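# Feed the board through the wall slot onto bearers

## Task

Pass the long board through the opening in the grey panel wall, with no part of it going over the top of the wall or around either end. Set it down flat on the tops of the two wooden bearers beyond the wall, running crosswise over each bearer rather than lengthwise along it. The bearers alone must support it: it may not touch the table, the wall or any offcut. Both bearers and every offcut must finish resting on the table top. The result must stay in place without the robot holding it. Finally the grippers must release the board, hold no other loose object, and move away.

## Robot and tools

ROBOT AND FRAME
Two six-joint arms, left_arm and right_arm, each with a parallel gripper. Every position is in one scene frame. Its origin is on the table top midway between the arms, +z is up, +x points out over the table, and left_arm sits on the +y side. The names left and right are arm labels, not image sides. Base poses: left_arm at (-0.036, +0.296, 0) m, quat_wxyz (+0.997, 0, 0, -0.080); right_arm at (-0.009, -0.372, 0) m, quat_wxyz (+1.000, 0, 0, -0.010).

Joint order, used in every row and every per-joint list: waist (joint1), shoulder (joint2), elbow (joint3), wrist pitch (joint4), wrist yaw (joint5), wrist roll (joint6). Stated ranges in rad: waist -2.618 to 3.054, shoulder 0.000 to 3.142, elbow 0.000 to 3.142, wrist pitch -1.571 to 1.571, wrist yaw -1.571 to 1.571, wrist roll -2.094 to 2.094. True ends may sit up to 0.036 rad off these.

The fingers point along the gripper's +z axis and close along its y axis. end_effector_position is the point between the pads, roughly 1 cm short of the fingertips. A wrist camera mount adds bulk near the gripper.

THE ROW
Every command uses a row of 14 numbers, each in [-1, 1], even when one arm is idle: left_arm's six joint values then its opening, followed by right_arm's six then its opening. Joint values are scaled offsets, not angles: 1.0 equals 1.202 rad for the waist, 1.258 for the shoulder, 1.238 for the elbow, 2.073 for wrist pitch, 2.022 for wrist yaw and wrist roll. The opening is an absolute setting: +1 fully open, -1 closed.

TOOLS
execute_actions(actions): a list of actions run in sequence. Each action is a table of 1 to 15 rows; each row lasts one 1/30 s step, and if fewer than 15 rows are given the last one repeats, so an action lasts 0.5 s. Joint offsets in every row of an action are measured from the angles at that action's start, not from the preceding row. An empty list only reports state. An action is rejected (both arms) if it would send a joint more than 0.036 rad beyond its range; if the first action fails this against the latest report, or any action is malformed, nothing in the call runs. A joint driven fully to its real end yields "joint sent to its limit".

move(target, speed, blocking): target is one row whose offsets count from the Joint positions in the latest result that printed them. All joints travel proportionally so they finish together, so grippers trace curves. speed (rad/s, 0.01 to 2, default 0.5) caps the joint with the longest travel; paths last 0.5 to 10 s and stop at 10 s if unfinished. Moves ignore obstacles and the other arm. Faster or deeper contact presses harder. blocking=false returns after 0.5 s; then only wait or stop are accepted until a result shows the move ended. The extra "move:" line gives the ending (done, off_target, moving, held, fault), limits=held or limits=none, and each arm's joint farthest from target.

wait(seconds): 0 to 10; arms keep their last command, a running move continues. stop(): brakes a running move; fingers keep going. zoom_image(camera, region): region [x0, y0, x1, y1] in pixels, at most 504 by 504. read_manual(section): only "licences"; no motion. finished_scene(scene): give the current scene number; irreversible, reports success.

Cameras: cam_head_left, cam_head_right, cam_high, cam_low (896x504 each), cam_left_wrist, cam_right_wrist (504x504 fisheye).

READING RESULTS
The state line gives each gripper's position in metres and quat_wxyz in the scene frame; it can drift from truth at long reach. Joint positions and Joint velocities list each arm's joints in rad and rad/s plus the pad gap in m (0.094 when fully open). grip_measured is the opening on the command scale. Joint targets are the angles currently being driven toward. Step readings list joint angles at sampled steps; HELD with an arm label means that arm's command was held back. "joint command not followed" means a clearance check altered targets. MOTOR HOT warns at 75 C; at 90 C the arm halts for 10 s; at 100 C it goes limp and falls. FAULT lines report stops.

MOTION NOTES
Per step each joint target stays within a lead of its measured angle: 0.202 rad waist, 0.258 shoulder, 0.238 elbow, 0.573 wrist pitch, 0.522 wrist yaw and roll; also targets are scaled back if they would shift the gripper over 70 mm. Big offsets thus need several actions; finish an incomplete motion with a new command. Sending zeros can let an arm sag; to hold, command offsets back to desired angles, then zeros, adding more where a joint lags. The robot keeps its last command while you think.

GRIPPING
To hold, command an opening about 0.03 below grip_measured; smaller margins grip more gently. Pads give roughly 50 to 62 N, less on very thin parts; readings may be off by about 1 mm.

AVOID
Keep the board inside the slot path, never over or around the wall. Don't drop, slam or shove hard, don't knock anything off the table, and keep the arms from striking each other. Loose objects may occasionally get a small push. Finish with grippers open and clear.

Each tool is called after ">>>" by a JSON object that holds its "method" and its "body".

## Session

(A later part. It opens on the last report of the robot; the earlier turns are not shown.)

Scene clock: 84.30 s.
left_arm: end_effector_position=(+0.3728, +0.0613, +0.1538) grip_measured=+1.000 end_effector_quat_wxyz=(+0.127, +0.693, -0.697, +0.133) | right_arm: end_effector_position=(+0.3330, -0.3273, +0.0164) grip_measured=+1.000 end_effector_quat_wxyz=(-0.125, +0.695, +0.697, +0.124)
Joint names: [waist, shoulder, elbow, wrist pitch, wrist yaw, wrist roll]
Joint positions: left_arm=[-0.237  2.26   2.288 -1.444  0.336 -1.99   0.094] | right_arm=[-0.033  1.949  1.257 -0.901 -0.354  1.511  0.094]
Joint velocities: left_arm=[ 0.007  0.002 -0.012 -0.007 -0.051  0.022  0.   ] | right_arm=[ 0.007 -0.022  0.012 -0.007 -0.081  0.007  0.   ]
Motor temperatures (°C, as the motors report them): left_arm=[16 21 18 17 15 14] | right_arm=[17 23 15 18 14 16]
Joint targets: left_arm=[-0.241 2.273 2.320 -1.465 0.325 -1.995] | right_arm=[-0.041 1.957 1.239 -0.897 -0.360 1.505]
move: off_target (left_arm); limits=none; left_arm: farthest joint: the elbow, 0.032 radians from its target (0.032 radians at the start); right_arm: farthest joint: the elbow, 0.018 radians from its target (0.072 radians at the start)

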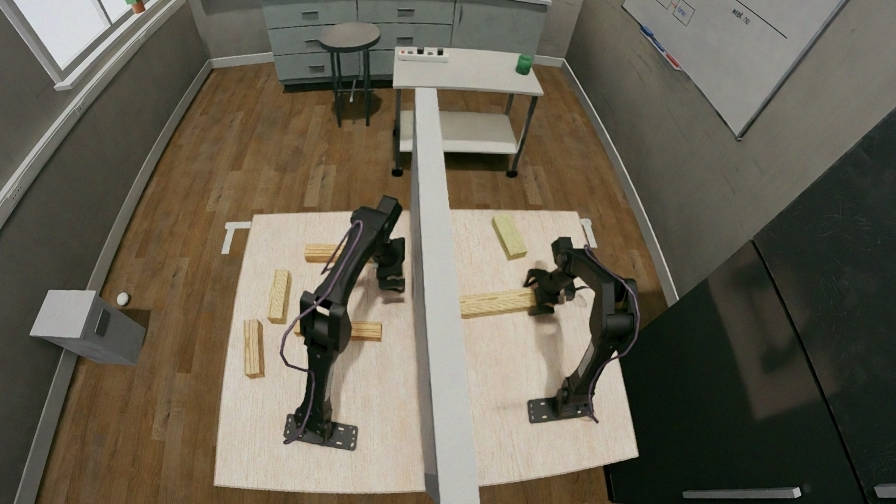

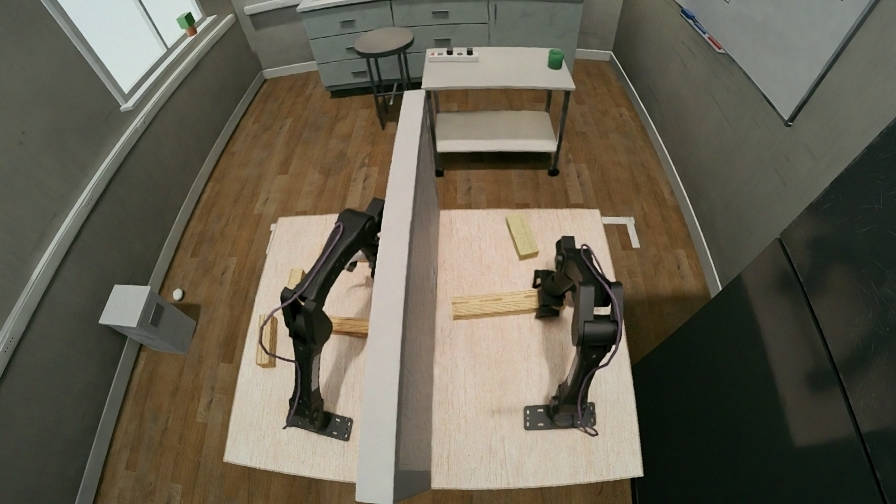

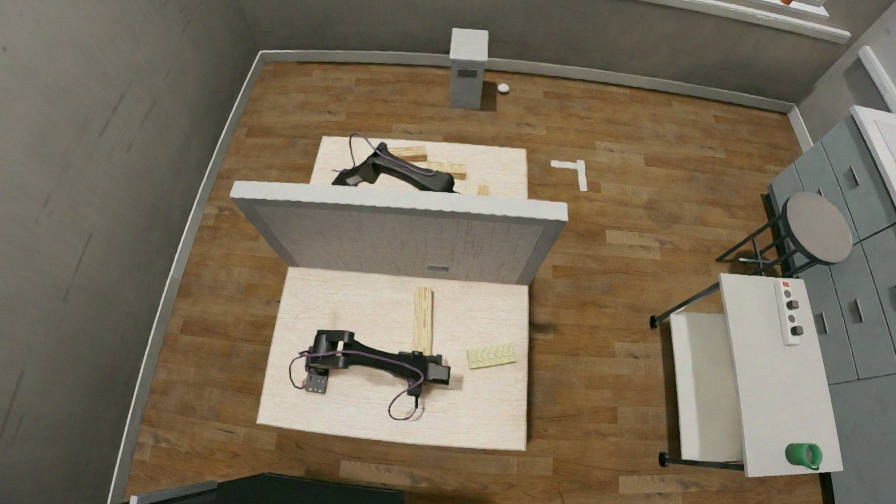

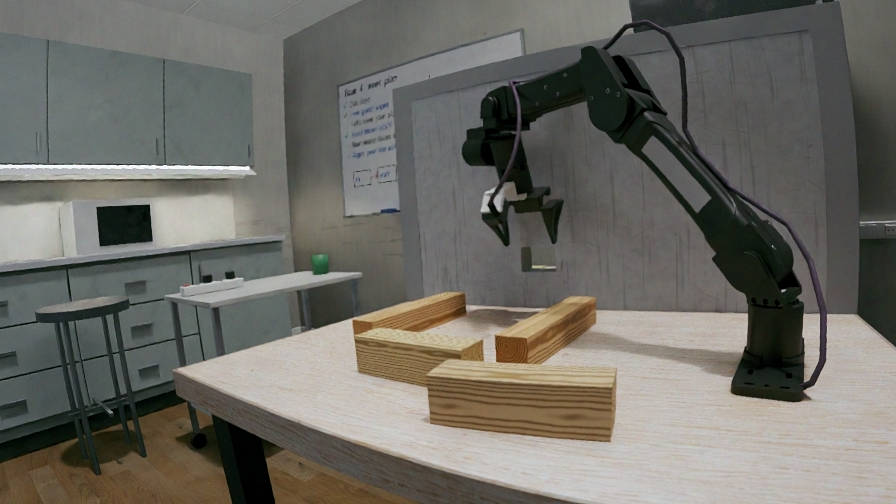

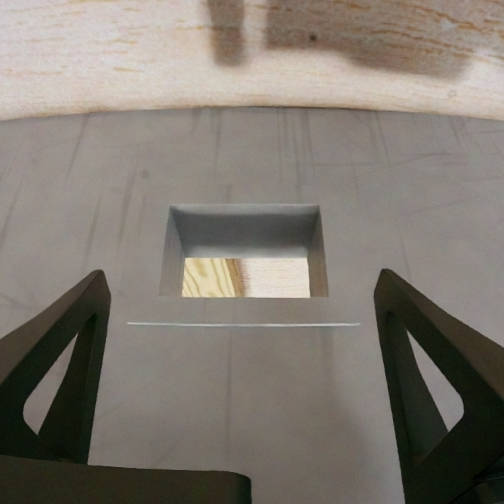

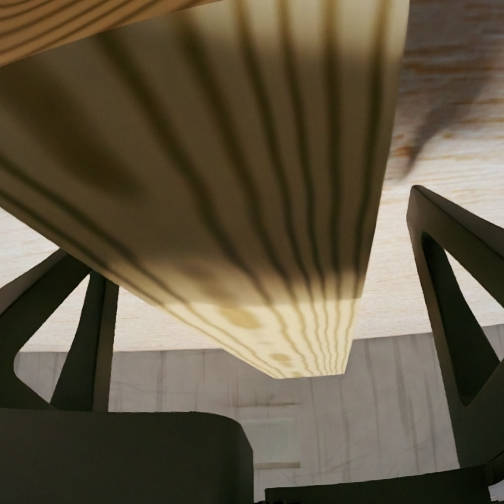

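>>> {"method": "execute_actions", "body": {"actions": [[[-0.0033,0.0103,0.0258,-0.0101,-0.0054,-0.0025,1, -0.0067,0.003,-0.0065,0.002,-0.003,-0.003,0.05]]]}}

Scene clock: 84.97 s.
left_arm: end_effector_position=(+0.3728, +0.0613, +0.1538) grip_measured=+1.000 end_effector_quat_wxyz=(+0.127, +0.693, -0.697, +0.133) | right_arm: end_effector_position=(+0.3337, -0.3273, +0.0165) grip_measured=+0.268 end_effector_quat_wxyz=(-0.125, +0.694, +0.698, +0.126)
Joint names: [waist, shoulder, elbow, wrist pitch, wrist yaw, wrist roll]
Joint positions: left_arm=[-0.237  2.26   2.288 -1.444  0.336 -1.99   0.094] | right_arm=[-0.033  1.949  1.257 -0.898 -0.355  1.508  0.06 ]
Joint velocities: left_arm=[ 0.002 -0.002 -0.012  0.037  0.022  0.066  0.   ] | right_arm=[-0.012  0.007 -0.007 -0.051 -0.022 -0.037  0.001]
Motor temperatures (°C, as the motors report them): left_arm=[16 21 18 17 15 14] | right_arm=[17 23 15 18 14 16]
Joint targets: left_arm=[-0.241 2.273 2.320 -1.465 0.325 -1.995] | right_arm=[-0.041 1.953 1.249 -0.897 -0.360 1.504]
Step readings (joint positions):
0: left_arm=[-0.237 2.260 2.288 -1.444 0.336 -1.990] | right_arm=[-0.033 1.949 1.257 -0.901 -0.354 1.511]
1: left_arm=[-0.237 2.260 2.288 -1.444 0.336 -1.990] | right_arm=[-0.033 1.949 1.257 -0.901 -0.354 1.510]
2: left_arm=[-0.237 2.260 2.288 -1.444 0.336 -1.990] | right_arm=[-0.033 1.949 1.257 -0.901 -0.354 1.510]
4: left_arm=[-0.237 2.260 2.288 -1.444 0.336 -1.990] | right_arm=[-0.033 1.949 1.257 -0.898 -0.356 1.511]
8: left_arm=[-0.237 2.260 2.288 -1.444 0.336 -1.990] | right_arm=[-0.033 1.949 1.257 -0.898 -0.355 1.508]
15: Joint positions above

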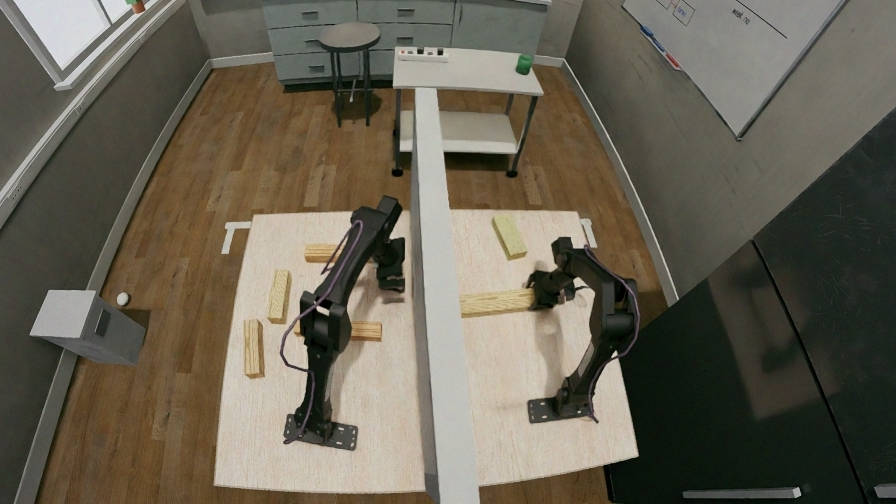

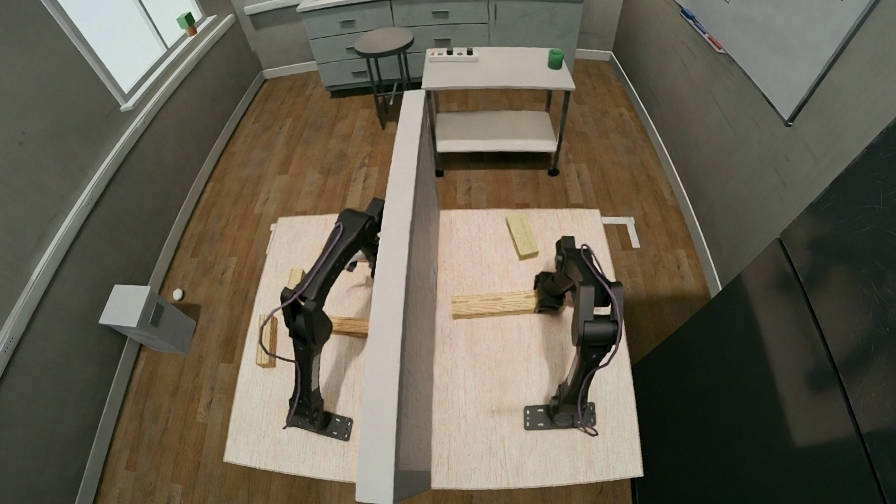

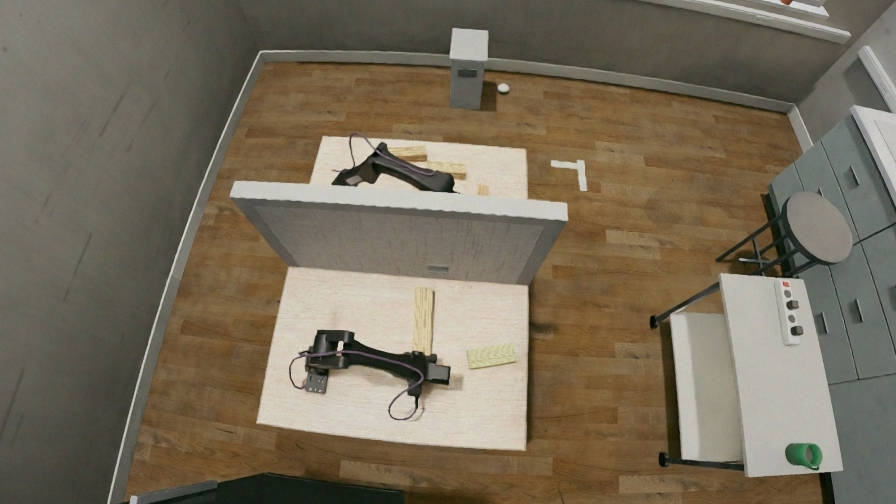

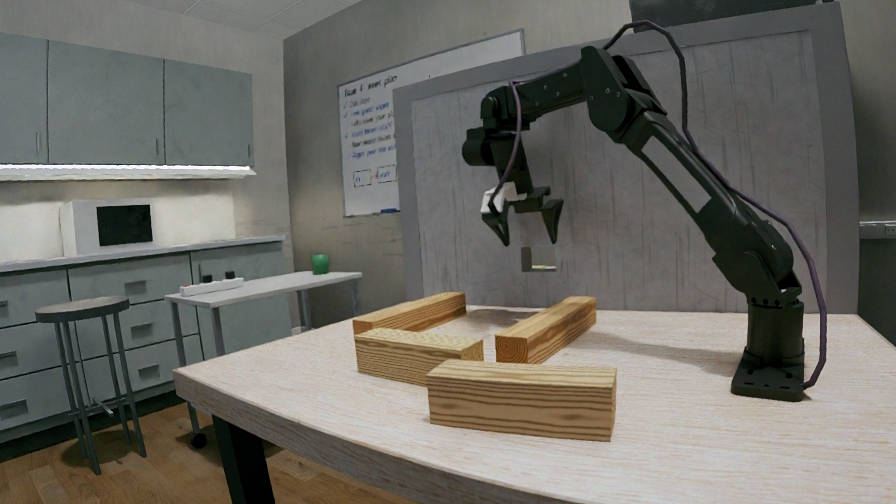

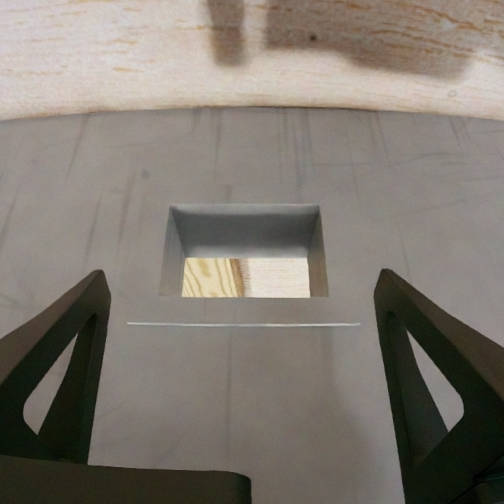

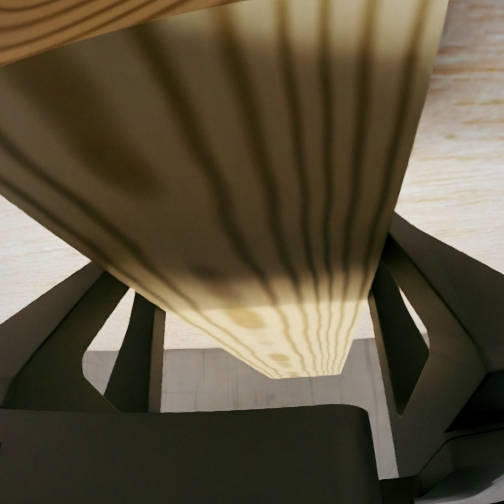

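>>> {"method": "move", "body": {"target": [-0.0033,0.0103,0.0258,-0.0101,-0.0054,-0.0025,1, 0.0116,0.0397,0.3635,-0.1737,-0.0173,0.0099,0.15], "speed": 0.35}}

Scene clock: 87.37 s.
left_arm: end_effector_position=(+0.3728, +0.0613, +0.1538) grip_measured=+1.000 end_effector_quat_wxyz=(+0.127, +0.693, -0.697, +0.133) | right_arm: end_effector_position=(+0.3742, -0.3308, +0.0972) grip_measured=+0.265 end_effector_quat_wxyz=(-0.113, +0.697, +0.697, +0.124)
Joint names: [waist, shoulder, elbow, wrist pitch, wrist yaw, wrist roll]
Joint positions: left_arm=[-0.237  2.26   2.288 -1.444  0.336 -1.99   0.094] | right_arm=[-0.028  2.     1.668 -1.24  -0.336  1.521  0.059]
Joint velocities: left_arm=[-0.007 -0.017 -0.007  0.022 -0.022 -0.022  0.   ] | right_arm=[ 0.017 -0.002  0.032 -0.066 -0.022  0.007  0.001]
Motor temperatures (°C, as the motors report them): left_arm=[16 22 18 17 15 14] | right_arm=[17 23 16 18 14 16]
Joint targets: left_arm=[-0.241 2.273 2.320 -1.465 0.325 -1.995] | right_arm=[-0.019 1.999 1.707 -1.258 -0.390 1.528]
move: off_target (left_arm, right_arm); limits=none; left_arm: farthest joint: the elbow, 0.032 radians from its target (0.032 radians at the start); right_arm: farthest joint: the wrist yaw, 0.054 radians from its target (0.035 radians at the start)

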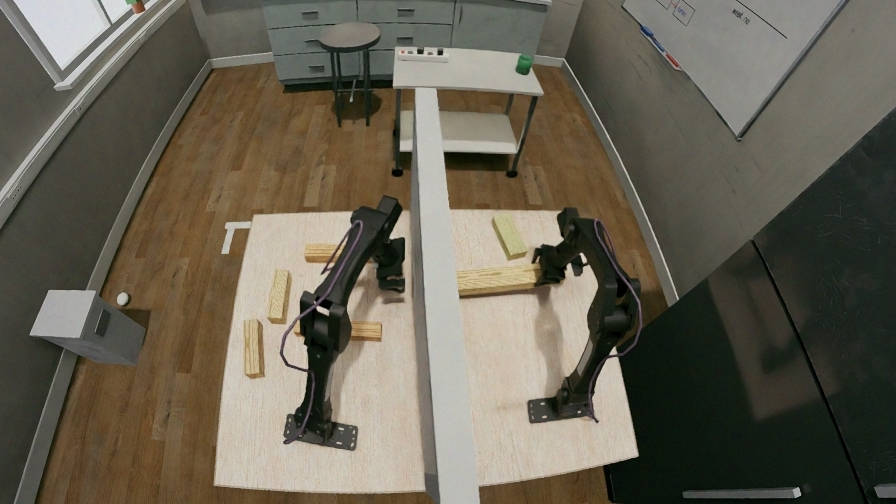

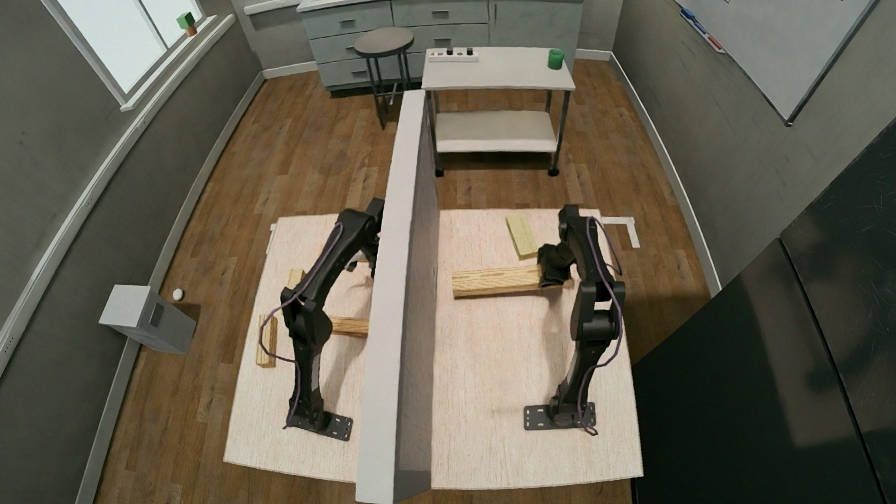

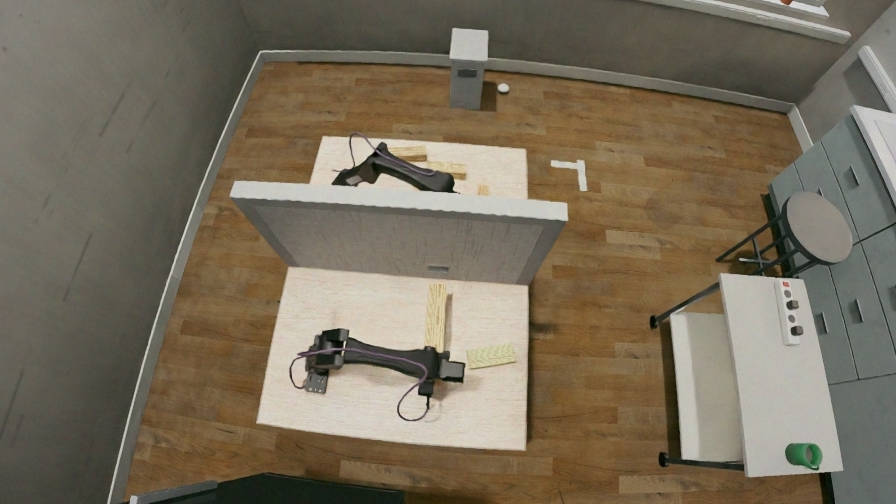

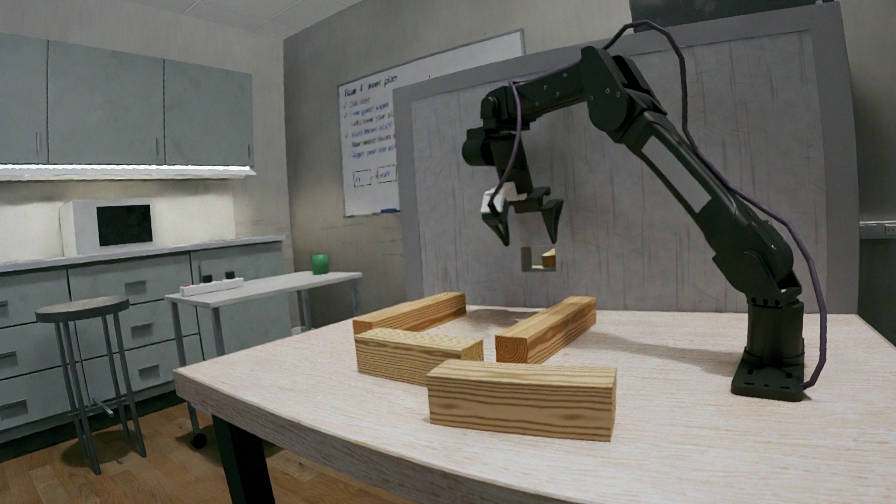

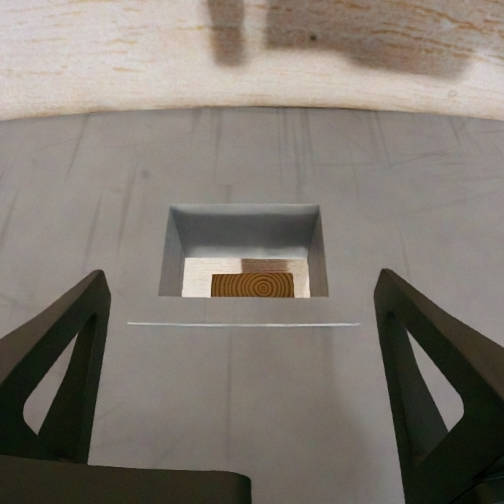

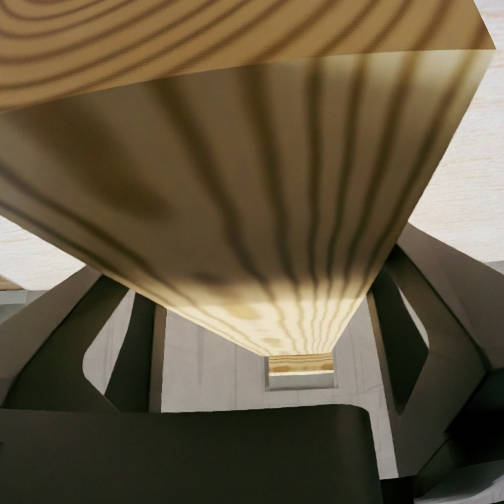

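>>> {"method": "move", "body": {"target": [-0.0033,0.0103,0.0258,-0.0101,-0.0054,-0.0025,1, 0.06,-0.0008,-0.019,0.015,-0.0495,0.0361,0.15], "speed": 0.15}}

Scene clock: 89.80 s.
left_arm: end_effector_position=(+0.3728, +0.0613, +0.1538) grip_measured=+1.000 end_effector_quat_wxyz=(+0.127, +0.693, -0.697, +0.133) | right_arm: end_effector_position=(+0.3728, -0.2989, +0.0958) grip_measured=+0.265 end_effector_quat_wxyz=(-0.131, +0.694, +0.695, +0.134)
Joint names: [waist, shoulder, elbow, wrist pitch, wrist yaw, wrist roll]
Joint positions: left_arm=[-0.237  2.26   2.288 -1.444  0.336 -1.99   0.094] | right_arm=[ 0.038  2.     1.652 -1.213 -0.376  1.587  0.059]
Joint velocities: left_arm=[ 0.017  0.007  0.007  0.022 -0.051 -0.037  0.   ] | right_arm=[-0.002 -0.007 -0.002 -0.051 -0.007  0.022  0.001]
Motor temperatures (°C, as the motors report them): left_arm=[16 22 18 17 15 14] | right_arm=[17 23 16 17 14 16]
Joint targets: left_arm=[-0.241 2.273 2.320 -1.465 0.325 -1.995] | right_arm=[0.044 1.999 1.645 -1.209 -0.436 1.595]
move: off_target (left_arm, right_arm); limits=none; left_arm: farthest joint: the elbow, 0.032 radians from its target (0.032 radians at the start); right_arm: farthest joint: the wrist yaw, 0.060 radians from its target (0.100 radians at the start)

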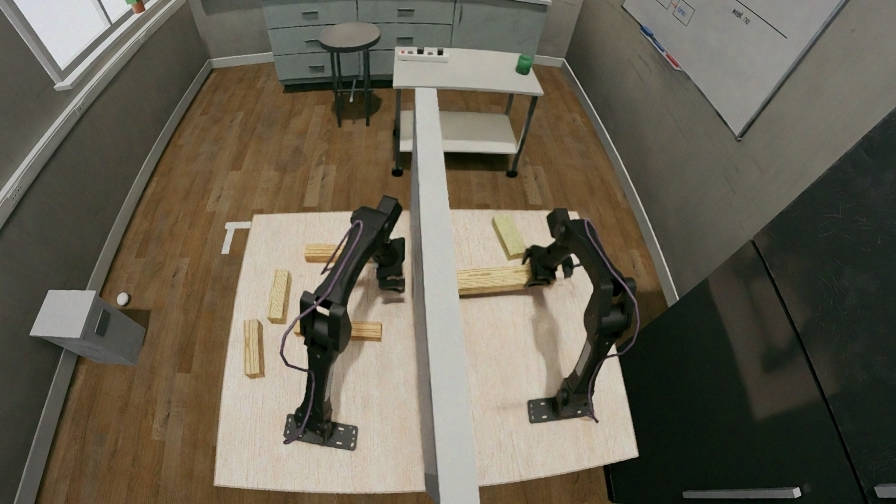

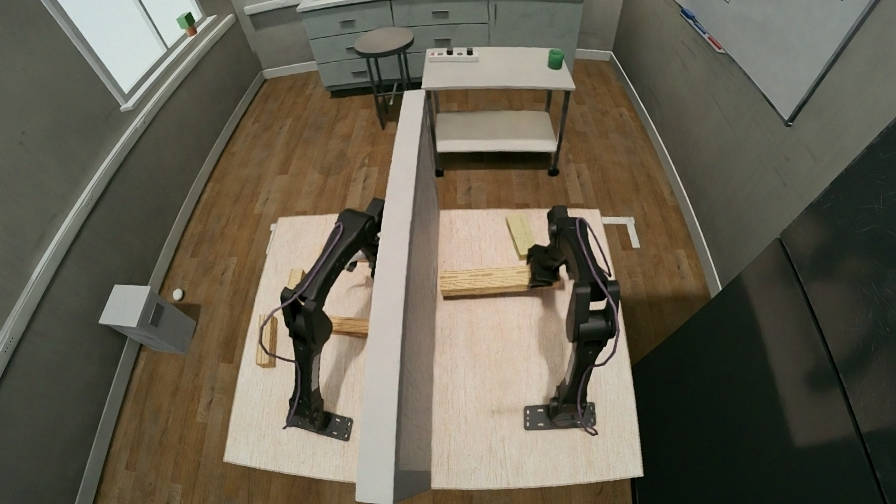

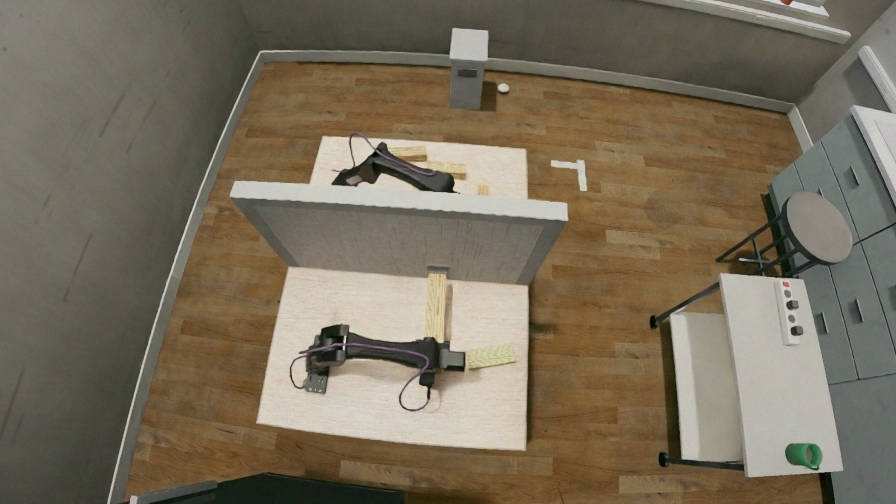

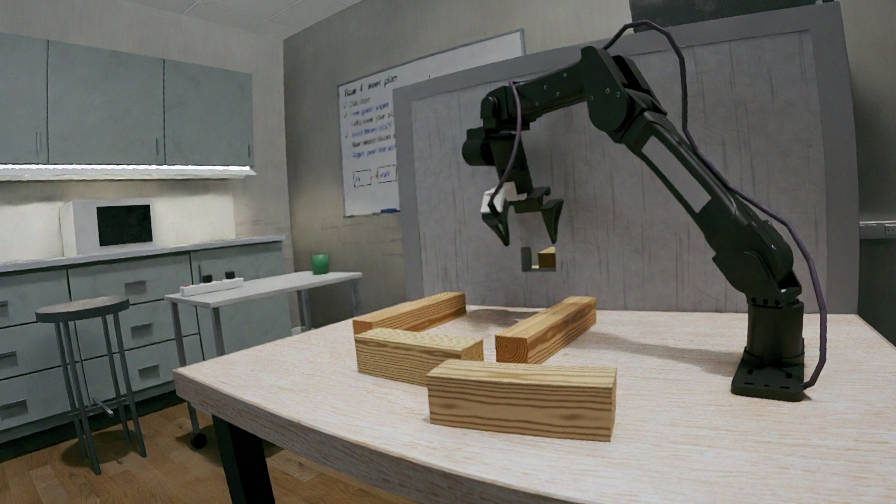

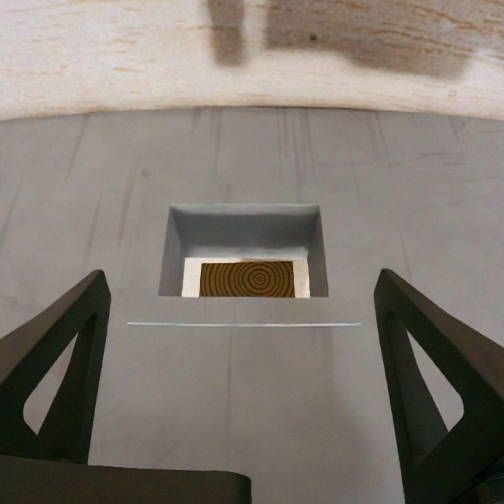

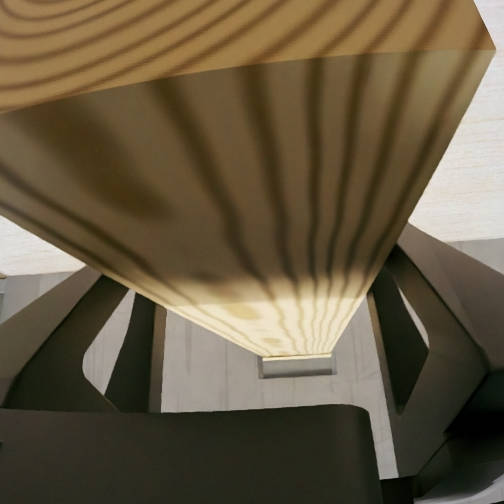

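>>> {"method": "execute_actions", "body": {"actions": []}}

Scene clock: 90.40 s.
left_arm: end_effector_position=(+0.3728, +0.0613, +0.1538) grip_measured=+1.000 end_effector_quat_wxyz=(+0.127, +0.693, -0.697, +0.133) | right_arm: end_effector_position=(+0.3728, -0.2989, +0.0958) grip_measured=+0.265 end_effector_quat_wxyz=(-0.131, +0.694, +0.695, +0.134)
Joint names: [waist, shoulder, elbow, wrist pitch, wrist yaw, wrist roll]
Joint positions: left_arm=[-0.237  2.26   2.288 -1.444  0.336 -1.99   0.094] | right_arm=[ 0.038  2.     1.652 -1.213 -0.376  1.588  0.059]
Joint velocities: left_arm=[ 0.007 -0.017  0.002 -0.051 -0.022 -0.022  0.   ] | right_arm=[ 0.002 -0.022 -0.002 -0.095 -0.007 -0.007 -0.001]
Motor temperatures (°C, as the motors report them): left_arm=[16 22 18 17 15 14] | right_arm=[17 23 16 17 14 16]
Joint targets: left_arm=[-0.241 2.273 2.320 -1.465 0.325 -1.995] | right_arm=[0.044 1.999 1.645 -1.209 -0.436 1.594]

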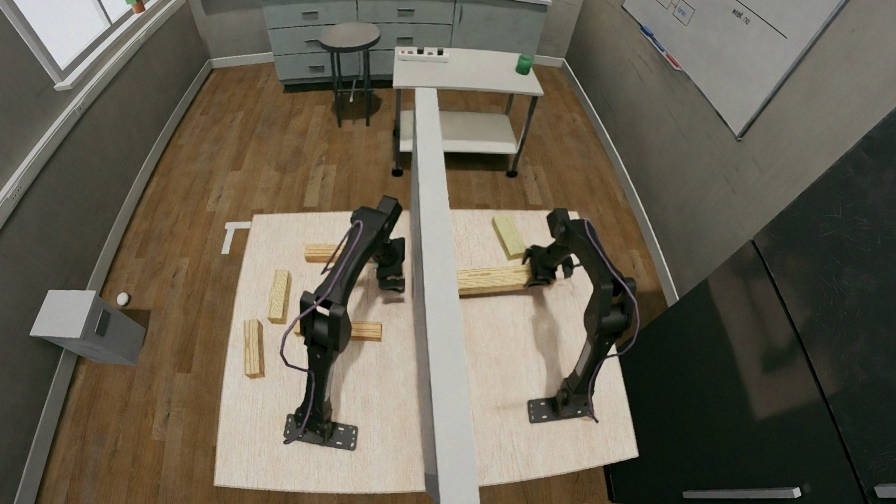

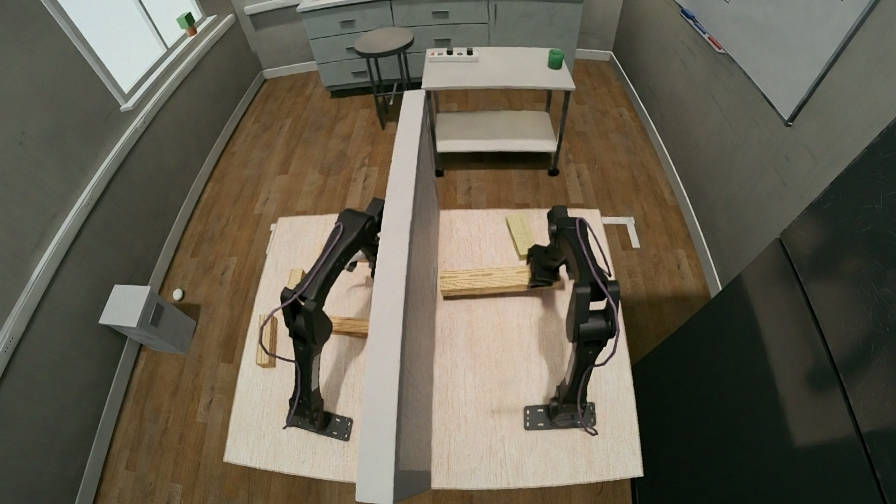

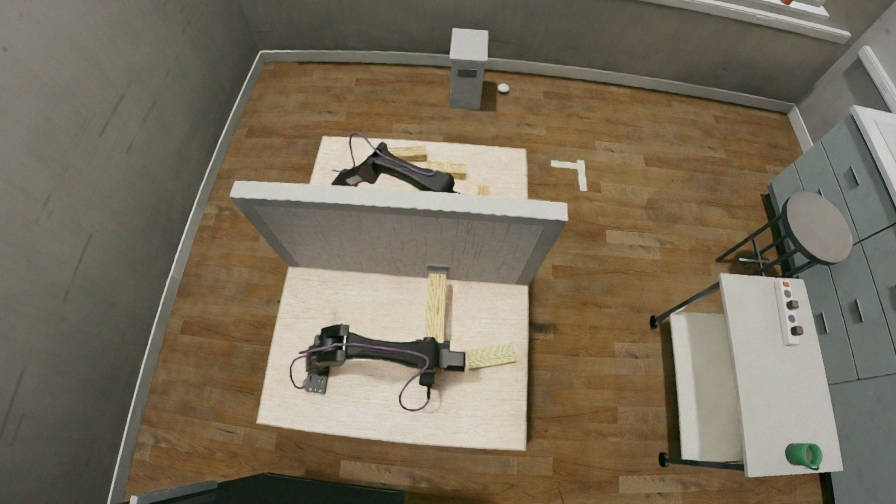

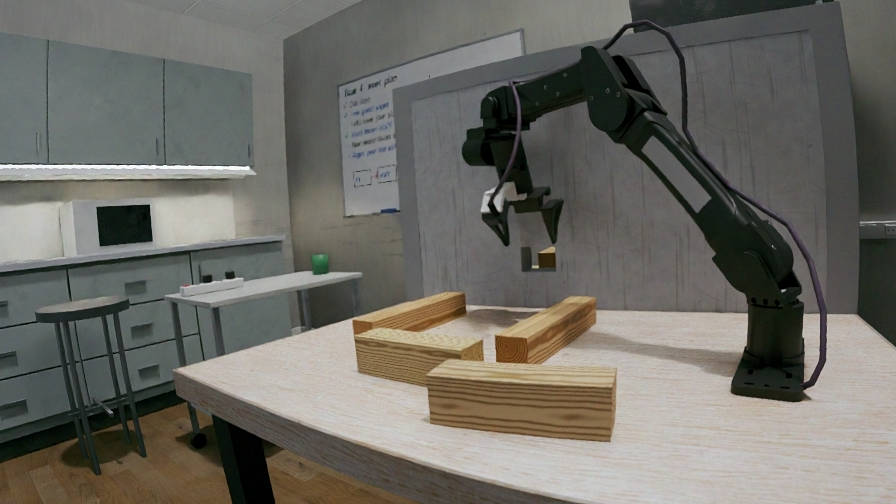

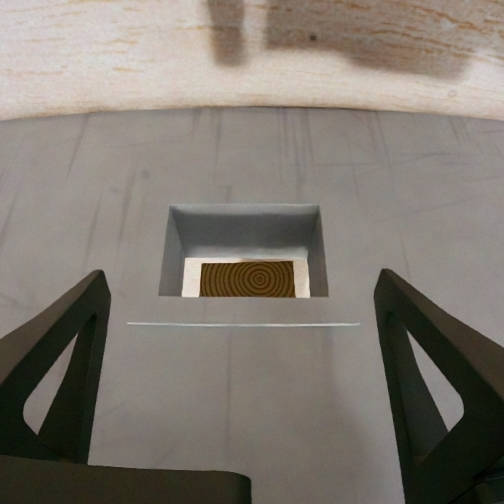

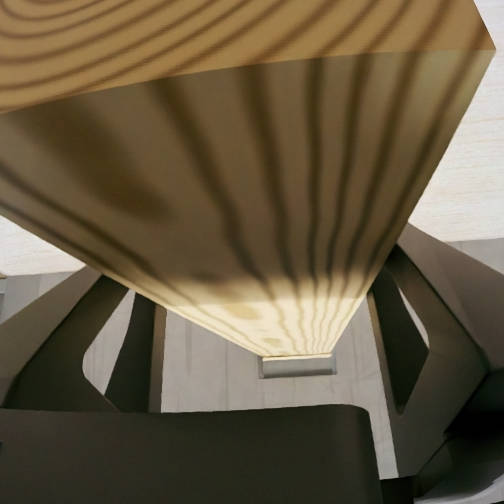

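>>> {"method": "move", "body": {"target": [-0.0033,0.0103,0.0258,-0.0101,-0.0054,-0.0025,1, 0.005,-0.0008,0.0517,-0.0164,-0.0297,0.003,0.15], "speed": 0.1}}

Scene clock: 91.70 s.
left_arm: end_effector_position=(+0.3728, +0.0613, +0.1538) grip_measured=+1.000 end_effector_quat_wxyz=(+0.127, +0.693, -0.697, +0.133) | right_arm: end_effector_position=(+0.3744, -0.2989, +0.1002) grip_measured=+0.265 end_effector_quat_wxyz=(-0.130, +0.694, +0.695, +0.134)
Joint names: [waist, shoulder, elbow, wrist pitch, wrist yaw, wrist roll]
Joint positions: left_arm=[-0.237  2.26   2.288 -1.444  0.336 -1.99   0.094] | right_arm=[ 0.038  2.003  1.675 -1.231 -0.376  1.588  0.059]
Joint velocities: left_arm=[ 0.002 -0.022 -0.007  0.066  0.007  0.051  0.   ] | right_arm=[-0.012 -0.012  0.007  0.022  0.007  0.007 -0.001]
Motor temperatures (°C, as the motors report them): left_arm=[16 22 18 17 15 14] | right_arm=[17 23 16 17 14 16]
Joint targets: left_arm=[-0.241 2.273 2.320 -1.465 0.325 -1.995] | right_arm=[0.044 1.999 1.716 -1.247 -0.436 1.594]
move: off_target (left_arm, right_arm); limits=none; left_arm: farthest joint: the elbow, 0.032 radians from its target (0.032 radians at the start); right_arm: farthest joint: the wrist yaw, 0.060 radians from its target (0.060 radians at the start)

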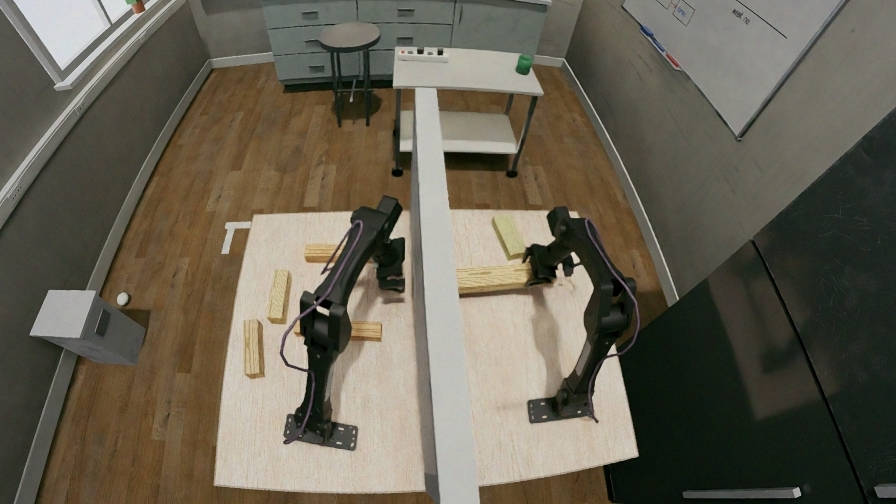

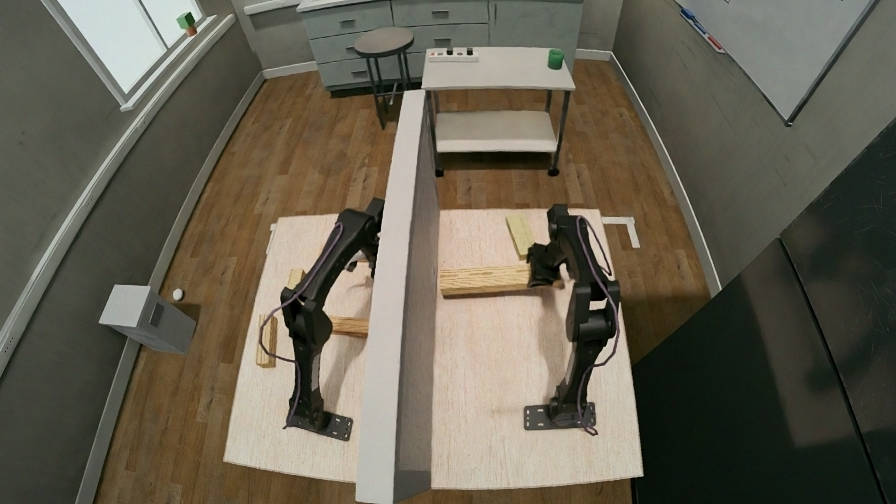

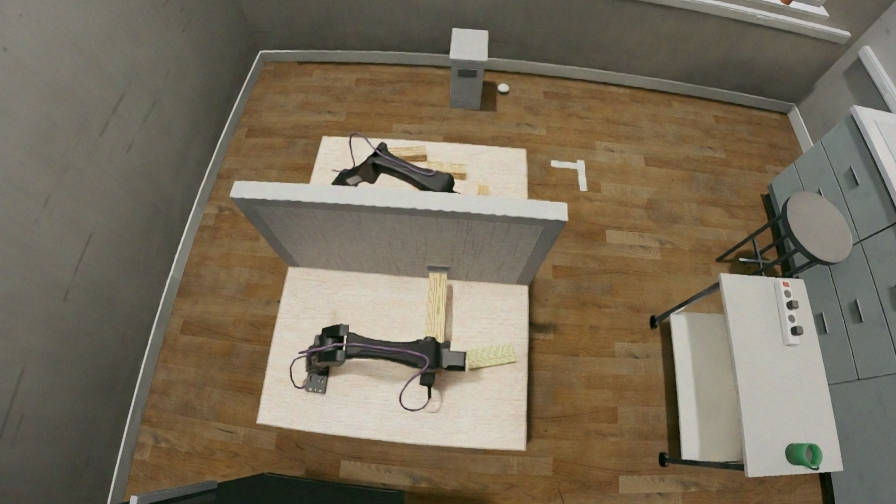

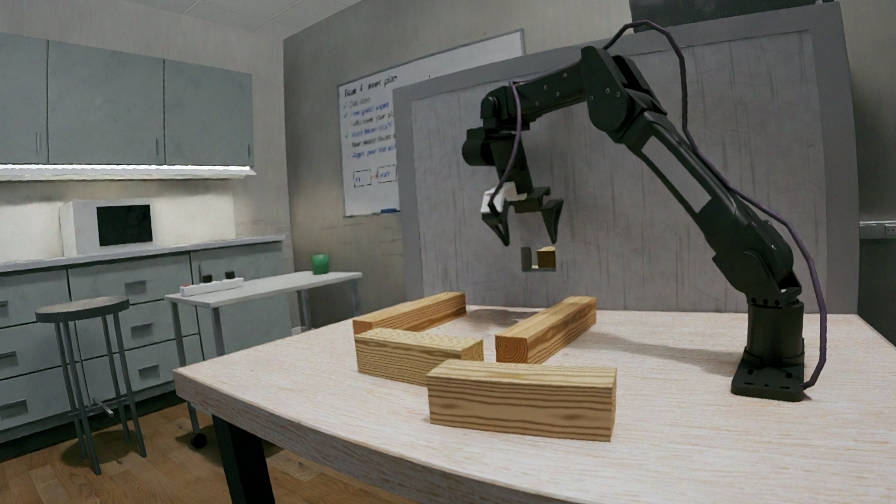

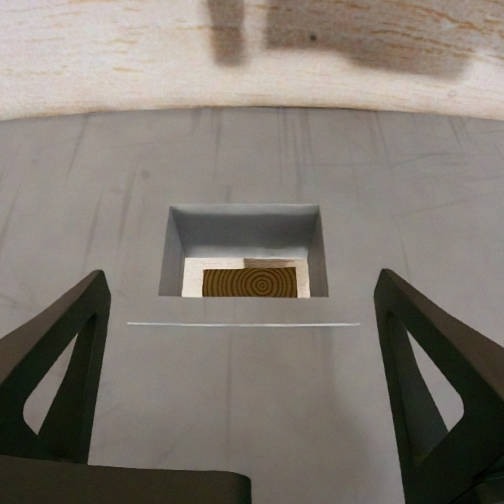

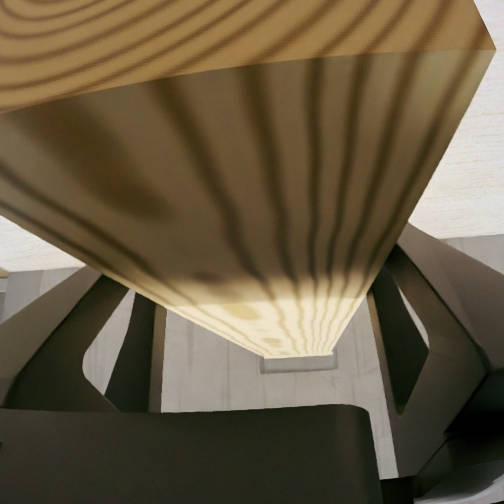

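>>> {"method": "zoom_image", "body": {"camera": "cam_low", "region": [480, 220, 600, 300]}}

>>> {"method": "zoom_image", "body": {"camera": "cam_right_wrist", "region": [220, 310, 380, 410]}}

Region (480, 220, 600, 300) of cam_low's 896x504 image, scaled by 4.200, with more detail than that image has.

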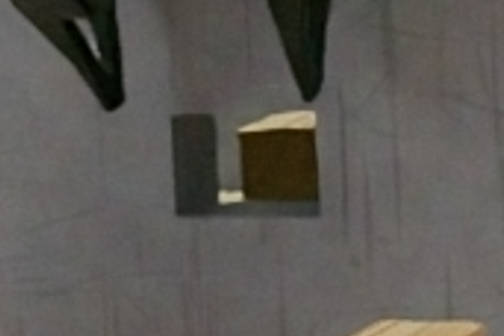

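Region (220, 310, 380, 410) of cam_right_wrist's 504x504 image, scaled by 3.150, with more detail than that image has; it fills the top 315 rows of this view, and the rest is white.

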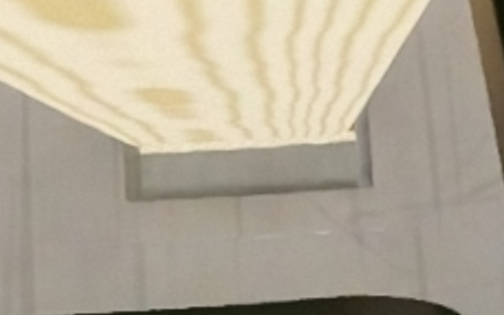

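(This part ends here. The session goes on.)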